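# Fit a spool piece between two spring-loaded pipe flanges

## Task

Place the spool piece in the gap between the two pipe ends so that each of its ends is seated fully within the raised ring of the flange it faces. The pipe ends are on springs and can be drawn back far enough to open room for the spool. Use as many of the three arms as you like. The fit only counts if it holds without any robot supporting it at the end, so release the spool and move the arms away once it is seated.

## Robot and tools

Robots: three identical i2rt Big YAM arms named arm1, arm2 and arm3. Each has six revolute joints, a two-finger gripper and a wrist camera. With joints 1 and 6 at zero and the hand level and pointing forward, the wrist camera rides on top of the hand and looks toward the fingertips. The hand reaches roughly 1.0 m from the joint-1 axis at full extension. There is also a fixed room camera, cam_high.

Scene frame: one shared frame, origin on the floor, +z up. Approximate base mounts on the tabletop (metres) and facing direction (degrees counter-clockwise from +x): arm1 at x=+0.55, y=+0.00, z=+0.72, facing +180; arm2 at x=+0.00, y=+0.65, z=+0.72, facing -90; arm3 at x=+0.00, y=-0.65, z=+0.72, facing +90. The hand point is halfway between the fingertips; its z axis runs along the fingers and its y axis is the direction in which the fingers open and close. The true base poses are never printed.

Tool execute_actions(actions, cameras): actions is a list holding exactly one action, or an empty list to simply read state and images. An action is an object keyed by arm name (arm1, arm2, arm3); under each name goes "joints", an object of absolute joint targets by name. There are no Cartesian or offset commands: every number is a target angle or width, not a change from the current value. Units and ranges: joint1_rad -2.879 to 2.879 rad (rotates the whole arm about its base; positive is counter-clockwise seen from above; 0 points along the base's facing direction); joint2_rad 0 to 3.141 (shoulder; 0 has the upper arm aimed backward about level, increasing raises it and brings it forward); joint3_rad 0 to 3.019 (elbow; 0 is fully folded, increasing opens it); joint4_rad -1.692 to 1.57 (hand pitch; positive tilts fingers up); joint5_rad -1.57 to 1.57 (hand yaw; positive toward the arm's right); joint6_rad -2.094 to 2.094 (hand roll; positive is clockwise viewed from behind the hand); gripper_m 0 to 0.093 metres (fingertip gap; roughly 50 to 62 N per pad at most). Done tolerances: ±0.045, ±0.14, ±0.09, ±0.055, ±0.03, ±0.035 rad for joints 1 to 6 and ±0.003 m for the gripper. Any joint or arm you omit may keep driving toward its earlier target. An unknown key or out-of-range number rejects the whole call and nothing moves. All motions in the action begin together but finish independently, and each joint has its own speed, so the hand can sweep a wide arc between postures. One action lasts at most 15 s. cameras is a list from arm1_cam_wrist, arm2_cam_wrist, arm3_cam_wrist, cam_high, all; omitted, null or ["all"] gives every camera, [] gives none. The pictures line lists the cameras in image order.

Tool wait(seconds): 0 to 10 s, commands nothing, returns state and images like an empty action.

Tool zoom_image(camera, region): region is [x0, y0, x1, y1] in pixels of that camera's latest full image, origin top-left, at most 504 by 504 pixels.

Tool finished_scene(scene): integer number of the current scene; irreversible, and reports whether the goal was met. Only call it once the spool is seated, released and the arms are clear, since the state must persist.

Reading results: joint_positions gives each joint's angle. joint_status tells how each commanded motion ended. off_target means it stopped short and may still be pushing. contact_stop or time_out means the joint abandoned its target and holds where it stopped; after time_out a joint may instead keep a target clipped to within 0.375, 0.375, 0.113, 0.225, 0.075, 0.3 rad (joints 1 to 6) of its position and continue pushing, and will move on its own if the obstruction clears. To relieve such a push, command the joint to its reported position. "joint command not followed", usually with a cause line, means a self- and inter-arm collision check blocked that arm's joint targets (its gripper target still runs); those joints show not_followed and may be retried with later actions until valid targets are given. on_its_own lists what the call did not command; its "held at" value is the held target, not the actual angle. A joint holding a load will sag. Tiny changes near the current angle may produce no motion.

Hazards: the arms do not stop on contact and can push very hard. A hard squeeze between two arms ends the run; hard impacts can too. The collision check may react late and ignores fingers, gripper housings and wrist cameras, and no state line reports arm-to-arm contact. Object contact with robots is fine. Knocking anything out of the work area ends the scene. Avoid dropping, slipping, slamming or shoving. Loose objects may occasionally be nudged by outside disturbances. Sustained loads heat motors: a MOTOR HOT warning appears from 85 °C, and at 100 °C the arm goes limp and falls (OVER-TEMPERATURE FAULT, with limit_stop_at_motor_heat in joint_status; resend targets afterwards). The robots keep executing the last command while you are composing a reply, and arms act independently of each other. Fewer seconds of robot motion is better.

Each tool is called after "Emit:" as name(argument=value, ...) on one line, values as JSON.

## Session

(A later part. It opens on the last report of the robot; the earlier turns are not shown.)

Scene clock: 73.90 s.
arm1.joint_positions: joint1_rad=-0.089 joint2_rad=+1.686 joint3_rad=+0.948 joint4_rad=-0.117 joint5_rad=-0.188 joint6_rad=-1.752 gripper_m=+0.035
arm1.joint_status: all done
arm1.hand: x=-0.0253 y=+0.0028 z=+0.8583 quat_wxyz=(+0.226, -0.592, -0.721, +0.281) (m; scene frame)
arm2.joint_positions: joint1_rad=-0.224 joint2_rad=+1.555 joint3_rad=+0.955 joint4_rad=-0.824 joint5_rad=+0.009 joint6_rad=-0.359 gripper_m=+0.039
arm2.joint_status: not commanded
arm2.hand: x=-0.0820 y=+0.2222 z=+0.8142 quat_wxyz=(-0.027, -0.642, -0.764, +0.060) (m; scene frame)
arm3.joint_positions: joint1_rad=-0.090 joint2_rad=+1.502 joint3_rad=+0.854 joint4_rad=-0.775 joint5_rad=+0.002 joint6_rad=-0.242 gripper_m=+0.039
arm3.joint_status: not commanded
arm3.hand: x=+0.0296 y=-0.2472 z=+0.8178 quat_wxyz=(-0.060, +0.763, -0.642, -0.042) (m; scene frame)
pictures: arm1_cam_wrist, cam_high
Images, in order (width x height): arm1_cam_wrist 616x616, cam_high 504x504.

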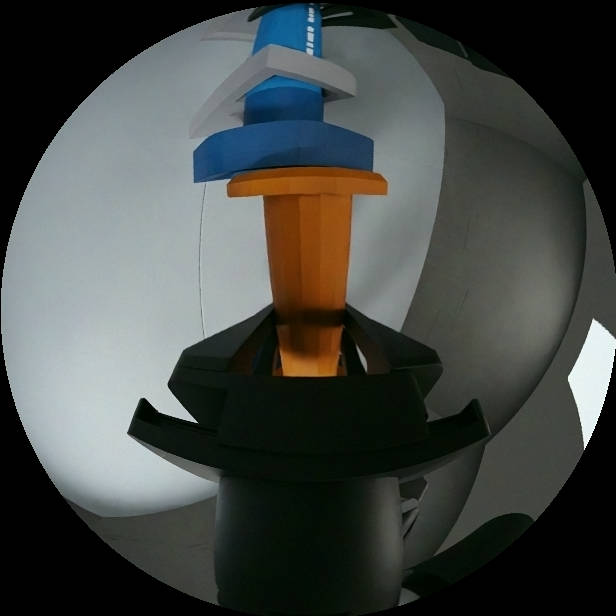

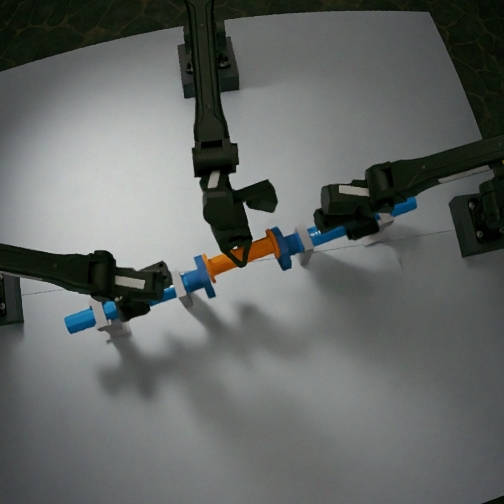

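Emit:
execute_actions(actions=[{"arm1":{"joints":{"joint2_rad":1.75,"joint4_rad":-0.11}}}], cameras=["arm1_cam_wrist","cam_high"])

Emit:
zoom_image(camera="cam_high", region=[170, 200, 310, 310])

Scene clock: 77.77 s.
arm1.joint_positions: joint1_rad=-0.089 joint2_rad=+1.760 joint3_rad=+0.948 joint4_rad=-0.117 joint5_rad=-0.184 joint6_rad=-1.755 gripper_m=+0.035
arm1.joint_status: all done
arm1.hand: x=-0.0186 y=+0.0036 z=+0.8171 quat_wxyz=(+0.199, -0.603, -0.728, +0.259) (m; scene frame)
arm2.joint_positions: joint1_rad=-0.224 joint2_rad=+1.555 joint3_rad=+0.955 joint4_rad=-0.824 joint5_rad=+0.009 joint6_rad=-0.359 gripper_m=+0.039
arm2.joint_status: not commanded
arm2.hand: x=-0.0820 y=+0.2222 z=+0.8142 quat_wxyz=(-0.027, -0.642, -0.764, +0.060) (m; scene frame)
arm3.joint_positions: joint1_rad=-0.090 joint2_rad=+1.502 joint3_rad=+0.853 joint4_rad=-0.775 joint5_rad=+0.002 joint6_rad=-0.242 gripper_m=+0.039
arm3.joint_status: not commanded
arm3.hand: x=+0.0296 y=-0.2471 z=+0.8178 quat_wxyz=(-0.060, +0.763, -0.642, -0.042) (m; scene frame)
pictures: arm1_cam_wrist, cam_high
Images, in order (width x height): arm1_cam_wrist 616x616, cam_high 504x504.

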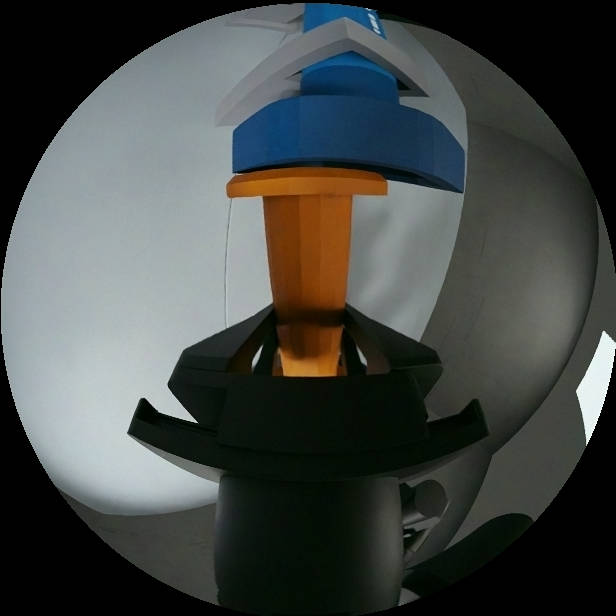

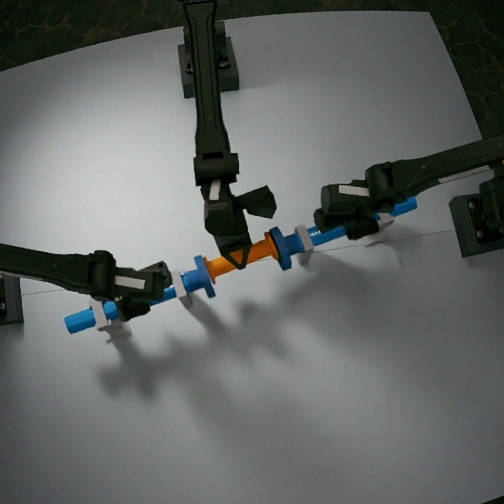

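Region (170, 200, 310, 310) of cam_high's 504x504 image, scaled by 3.600, with more detail than that image has; it fills the top 396 rows of this view, and the rest is white.

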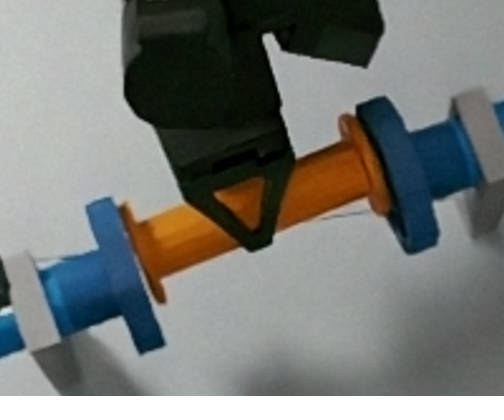

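Emit:
execute_actions(actions=[{"arm1":{"joints":{"joint2_rad":1.76,"joint4_rad":-0.015}}}], cameras=["arm1_cam_wrist","cam_high"])

Emit:
zoom_image(camera="cam_high", region=[170, 200, 310, 310])

Scene clock: 82.50 s.
arm1.joint_positions: joint1_rad=-0.087 joint2_rad=+1.763 joint3_rad=+0.947 joint4_rad=-0.048 joint5_rad=-0.187 joint6_rad=-1.756 gripper_m=+0.035
arm1.joint_status: all done
arm1.hand: x=-0.0310 y=+0.0025 z=+0.8258 quat_wxyz=(+0.223, -0.591, -0.723, +0.278) (m; scene frame)
arm2.joint_positions: joint1_rad=-0.224 joint2_rad=+1.555 joint3_rad=+0.955 joint4_rad=-0.824 joint5_rad=+0.009 joint6_rad=-0.359 gripper_m=+0.039
arm2.joint_status: not commanded
arm2.hand: x=-0.0820 y=+0.2222 z=+0.8142 quat_wxyz=(-0.027, -0.642, -0.764, +0.060) (m; scene frame)
arm3.joint_positions: joint1_rad=-0.090 joint2_rad=+1.502 joint3_rad=+0.853 joint4_rad=-0.774 joint5_rad=+0.001 joint6_rad=-0.244 gripper_m=+0.039
arm3.joint_status: not commanded
arm3.hand: x=+0.0294 y=-0.2469 z=+0.8180 quat_wxyz=(-0.060, +0.764, -0.642, -0.043) (m; scene frame)
pictures: arm1_cam_wrist, cam_high
Images, in order (width x height): arm1_cam_wrist 616x616, cam_high 504x504.

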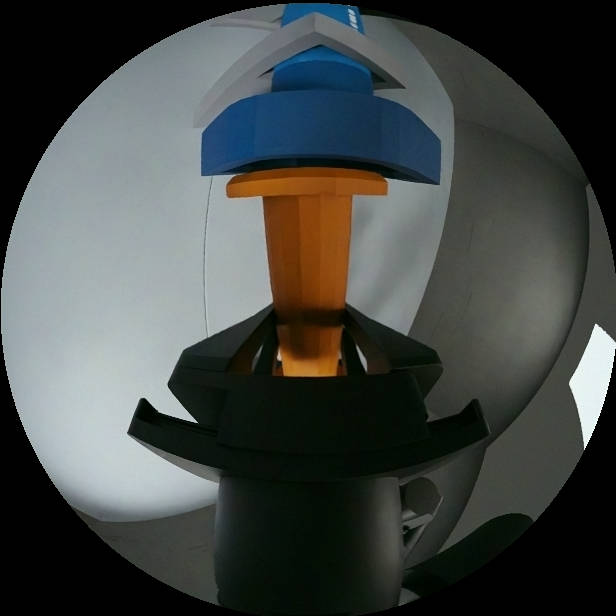

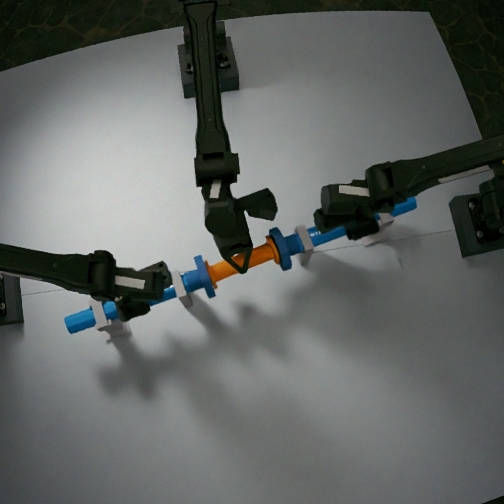

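Region (170, 200, 310, 310) of cam_high's 504x504 image, scaled by 3.600, with more detail than that image has; it fills the top 396 rows of this view, and the rest is white.

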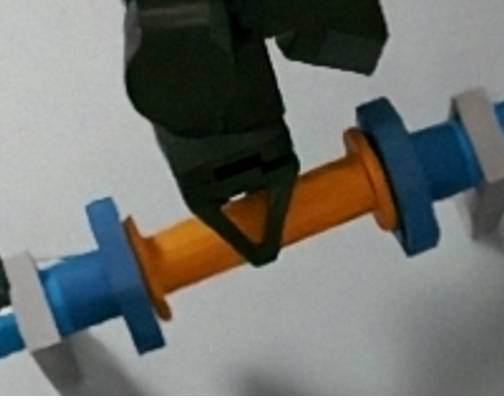

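Emit:
execute_actions(actions=[{"arm2":{"joints":{"joint2_rad":1.65,"joint3_rad":1.08,"joint4_rad":-1.0,"joint1_rad":-0.215}},"arm3":{"joints":{"joint2_rad":1.61,"joint3_rad":0.99,"joint4_rad":-0.95,"joint1_rad":-0.08}}}])

Emit:
zoom_image(camera="cam_high", region=[170, 200, 310, 310])

Scene clock: 86.87 s.
arm1.joint_positions: joint1_rad=-0.088 joint2_rad=+1.763 joint3_rad=+0.947 joint4_rad=-0.042 joint5_rad=-0.185 joint6_rad=-1.756 gripper_m=+0.035
arm1.joint_status: not commanded
arm1.hand: x=-0.0320 y=+0.0037 z=+0.8267 quat_wxyz=(+0.226, -0.592, -0.722, +0.279) (m; scene frame)
arm2.joint_positions: joint1_rad=-0.223 joint2_rad=+1.628 joint3_rad=+1.052 joint4_rad=-0.966 joint5_rad=-0.003 joint6_rad=-0.351 gripper_m=+0.039
arm2.joint_status: all done
arm2.hand: x=-0.0805 y=+0.2182 z=+0.8134 quat_wxyz=(-0.004, -0.646, -0.763, +0.005) (m; scene frame)
arm3.joint_positions: joint1_rad=-0.086 joint2_rad=+1.587 joint3_rad=+0.960 joint4_rad=-0.918 joint5_rad=-0.002 joint6_rad=-0.236 gripper_m=+0.039
arm3.joint_status: all done
arm3.hand: x=+0.0278 y=-0.2394 z=+0.8170 quat_wxyz=(-0.010, +0.764, -0.645, -0.008) (m; scene frame)
pictures: arm1_cam_wrist, arm2_cam_wrist, arm3_cam_wrist, cam_high
Images, in order (width x height): arm1_cam_wrist 616x616, arm2_cam_wrist 616x616, arm3_cam_wrist 616x616, cam_high 504x504.

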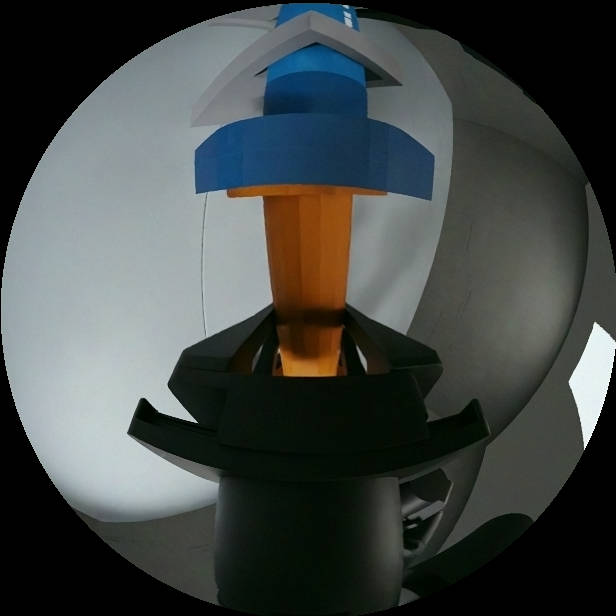

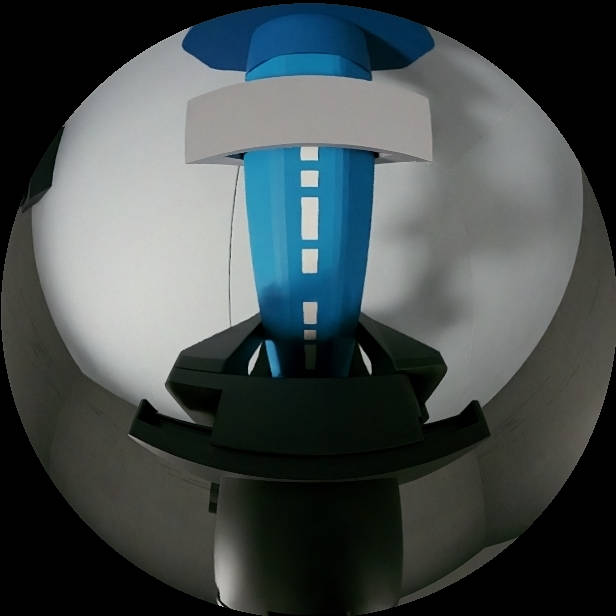

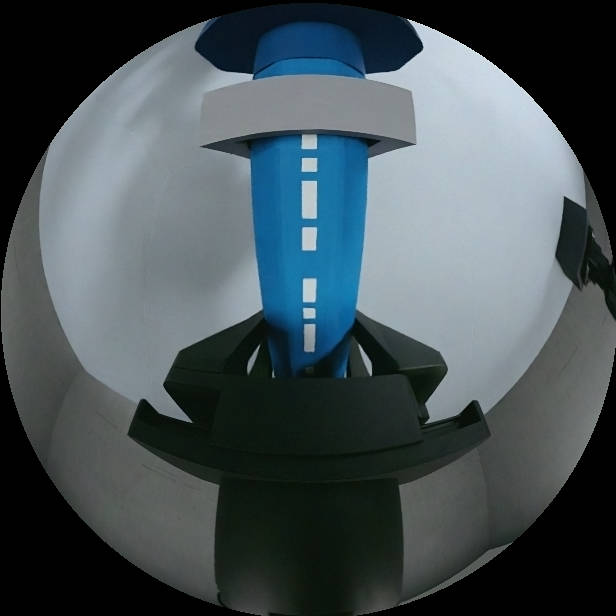

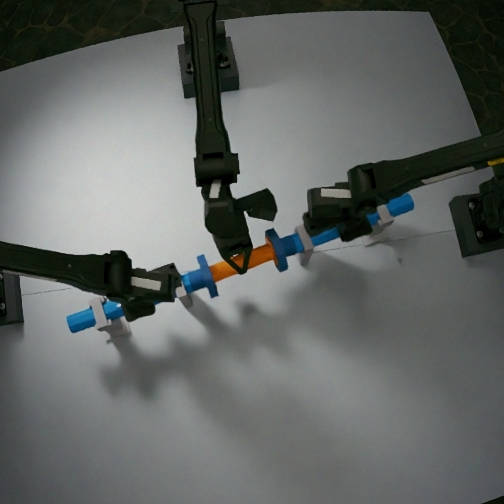

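Region (170, 200, 310, 310) of cam_high's 504x504 image, scaled by 3.600, with more detail than that image has; it fills the top 396 rows of this view, and the rest is white.

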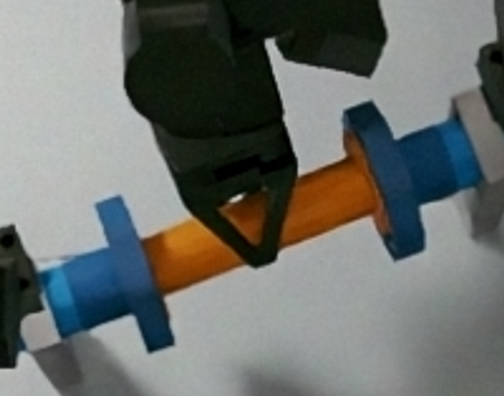

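Emit:
execute_actions(actions=[{"arm2":{"joints":{"gripper_m":0.09}},"arm3":{"joints":{"gripper_m":0.09}}}], cameras=[])

Emit:
execute_actions(actions=[{"arm2":{"joints":{"joint2_rad":1.0}},"arm3":{"joints":{"joint2_rad":1.0}}}], cameras=["arm1_cam_wrist","cam_high"])

Emit:
zoom_image(camera="cam_high", region=[170, 200, 310, 310])

Scene clock: 92.07 s.
arm1.joint_positions: joint1_rad=-0.087 joint2_rad=+1.763 joint3_rad=+0.947 joint4_rad=-0.041 joint5_rad=-0.185 joint6_rad=-1.754 gripper_m=+0.035
arm1.joint_status: not commanded
arm1.hand: x=-0.0321 y=+0.0033 z=+0.8268 quat_wxyz=(+0.225, -0.592, -0.722, +0.279) (m; scene frame)
arm2.joint_positions: joint1_rad=-0.223 joint2_rad=+1.638 joint3_rad=+1.052 joint4_rad=-0.991 joint5_rad=-0.003 joint6_rad=-0.312 gripper_m=+0.090
arm2.joint_status: all done
arm2.hand: x=-0.0793 y=+0.2252 z=+0.8094 quat_wxyz=(+0.005, -0.661, -0.751, -0.010) (m; scene frame)
arm3.joint_positions: joint1_rad=-0.086 joint2_rad=+1.600 joint3_rad=+0.960 joint4_rad=-0.932 joint5_rad=-0.002 joint6_rad=-0.208 gripper_m=+0.090
arm3.joint_status: all done
arm3.hand: x=+0.0275 y=-0.2440 z=+0.8121 quat_wxyz=(+0.001, +0.755, -0.656, +0.000) (m; scene frame)
pictures: none
No camera images: the call's "cameras" was empty. Leave "cameras" out to get every camera's image.

Scene clock: 93.53 s.
arm1.joint_positions: joint1_rad=-0.087 joint2_rad=+1.763 joint3_rad=+0.947 joint4_rad=-0.041 joint5_rad=-0.185 joint6_rad=-1.754 gripper_m=+0.035
arm1.joint_status: not commanded
arm1.hand: x=-0.0321 y=+0.0033 z=+0.8268 quat_wxyz=(+0.225, -0.592, -0.722, +0.279) (m; scene frame)
arm2.joint_positions: joint1_rad=-0.223 joint2_rad=+0.993 joint3_rad=+1.052 joint4_rad=-0.992 joint5_rad=-0.003 joint6_rad=-0.311 gripper_m=+0.090
arm2.joint_status: all done
arm2.hand: x=-0.0736 y=+0.2525 z=+1.0728 quat_wxyz=(-0.157, -0.629, -0.715, +0.263) (m; scene frame)
arm3.joint_positions: joint1_rad=-0.086 joint2_rad=+0.992 joint3_rad=+0.960 joint4_rad=-0.932 joint5_rad=-0.002 joint6_rad=-0.208 gripper_m=+0.090
arm3.joint_status: all done
arm3.hand: x=+0.0266 y=-0.2573 z=+1.0494 quat_wxyz=(-0.238, +0.721, -0.626, -0.181) (m; scene frame)
pictures: arm1_cam_wrist, cam_high
Images, in order (width x height): arm1_cam_wrist 616x616, cam_high 504x504.

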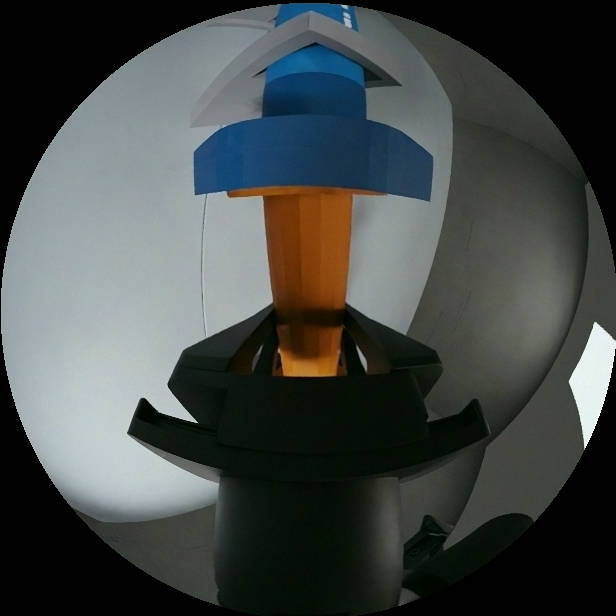

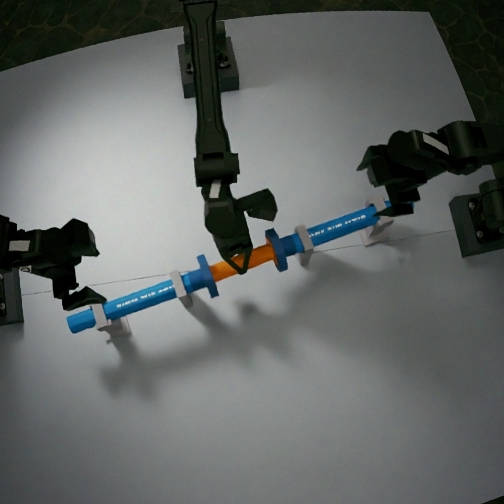

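Region (170, 200, 310, 310) of cam_high's 504x504 image, scaled by 3.600, with more detail than that image has; it fills the top 396 rows of this view, and the rest is white.

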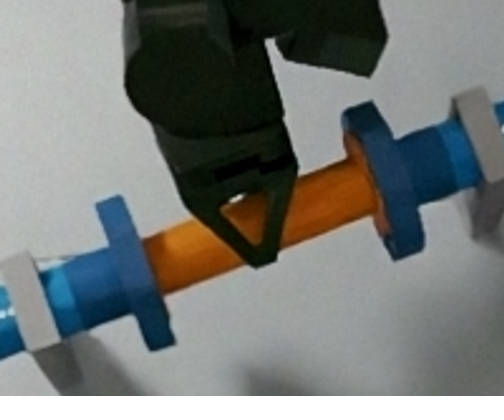

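Emit:
execute_actions(actions=[{"arm1":{"joints":{"gripper_m":0.09}}}], cameras=["arm1_cam_wrist"])

Emit:
execute_actions(actions=[{"arm1":{"joints":{"joint2_rad":1.3,"joint4_rad":-0.3}}}], cameras=["arm1_cam_wrist","arm3_cam_wrist","cam_high"])

Emit:
zoom_image(camera="cam_high", region=[170, 200, 310, 310])

Scene clock: 97.07 s.
arm1.joint_positions: joint1_rad=-0.087 joint2_rad=+1.763 joint3_rad=+0.947 joint4_rad=-0.036 joint5_rad=-0.187 joint6_rad=-1.756 gripper_m=+0.090
arm1.joint_status: all done
arm1.hand: x=-0.0330 y=+0.0031 z=+0.8276 quat_wxyz=(+0.227, -0.590, -0.722, +0.281) (m; scene frame)
arm2.joint_positions: joint1_rad=-0.223 joint2_rad=+0.993 joint3_rad=+1.052 joint4_rad=-0.992 joint5_rad=-0.003 joint6_rad=-0.311 gripper_m=+0.090
arm2.joint_status: not commanded
arm2.hand: x=-0.0736 y=+0.2525 z=+1.0728 quat_wxyz=(-0.157, -0.629, -0.715, +0.263) (m; scene frame)
arm3.joint_positions: joint1_rad=-0.086 joint2_rad=+0.992 joint3_rad=+0.960 joint4_rad=-0.932 joint5_rad=-0.002 joint6_rad=-0.208 gripper_m=+0.090
arm3.joint_status: not commanded
arm3.hand: x=+0.0266 y=-0.2573 z=+1.0494 quat_wxyz=(-0.238, +0.721, -0.626, -0.181) (m; scene frame)
pictures: arm1_cam_wrist
Images, in order (width x height): arm1_cam_wrist 616x616.

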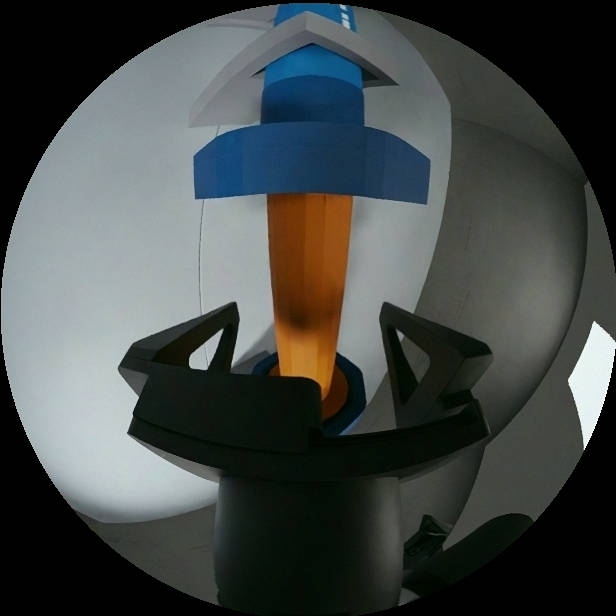

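Scene clock: 98.40 s.
arm1.joint_positions: joint1_rad=-0.087 joint2_rad=+1.289 joint3_rad=+0.947 joint4_rad=-0.287 joint5_rad=-0.188 joint6_rad=-1.756 gripper_m=+0.090
arm1.joint_status: all done
arm1.hand: x=+0.0122 y=-0.0022 z=+1.0415 quat_wxyz=(+0.310, -0.552, -0.695, +0.341) (m; scene frame)
arm2.joint_positions: joint1_rad=-0.223 joint2_rad=+0.993 joint3_rad=+1.052 joint4_rad=-0.992 joint5_rad=-0.003 joint6_rad=-0.311 gripper_m=+0.090
arm2.joint_status: not commanded
arm2.hand: x=-0.0736 y=+0.2525 z=+1.0728 quat_wxyz=(-0.157, -0.629, -0.715, +0.263) (m; scene frame)
arm3.joint_positions: joint1_rad=-0.086 joint2_rad=+0.992 joint3_rad=+0.960 joint4_rad=-0.932 joint5_rad=-0.002 joint6_rad=-0.208 gripper_m=+0.090
arm3.joint_status: not commanded
arm3.hand: x=+0.0266 y=-0.2573 z=+1.0494 quat_wxyz=(-0.238, +0.721, -0.626, -0.181) (m; scene frame)
pictures: arm1_cam_wrist, arm3_cam_wrist, cam_high
Images, in order (width x height): arm1_cam_wrist 616x616, arm3_cam_wrist 616x616, cam_high 504x504.

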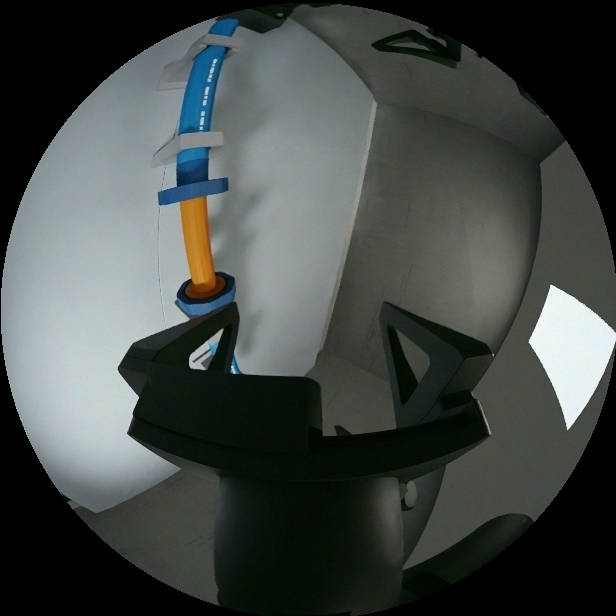

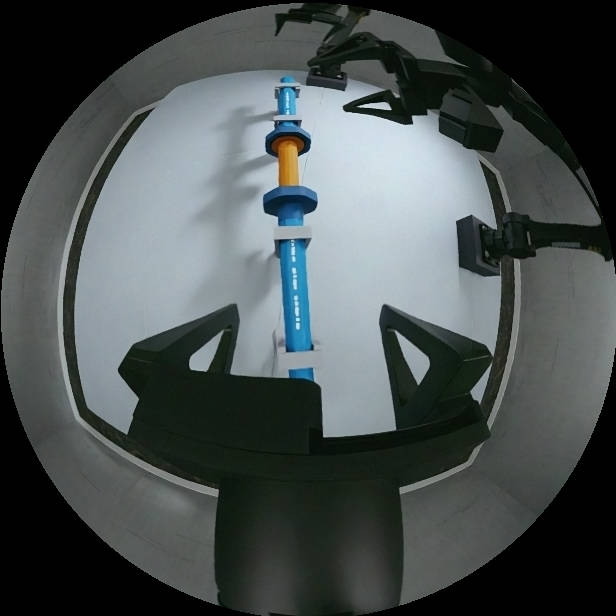

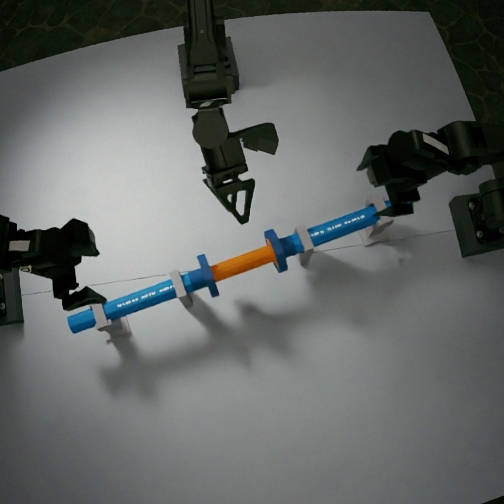

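Region (170, 200, 310, 310) of cam_high's 504x504 image, scaled by 3.600, with more detail than that image has; it fills the top 396 rows of this view, and the rest is white.

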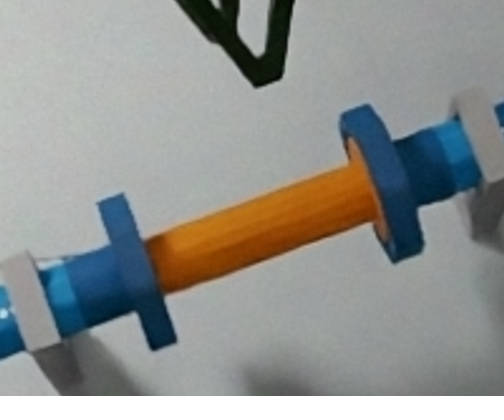

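Snapped in on release.

Emit:
finished_scene(scene=2)

The scene is finished: the task was done.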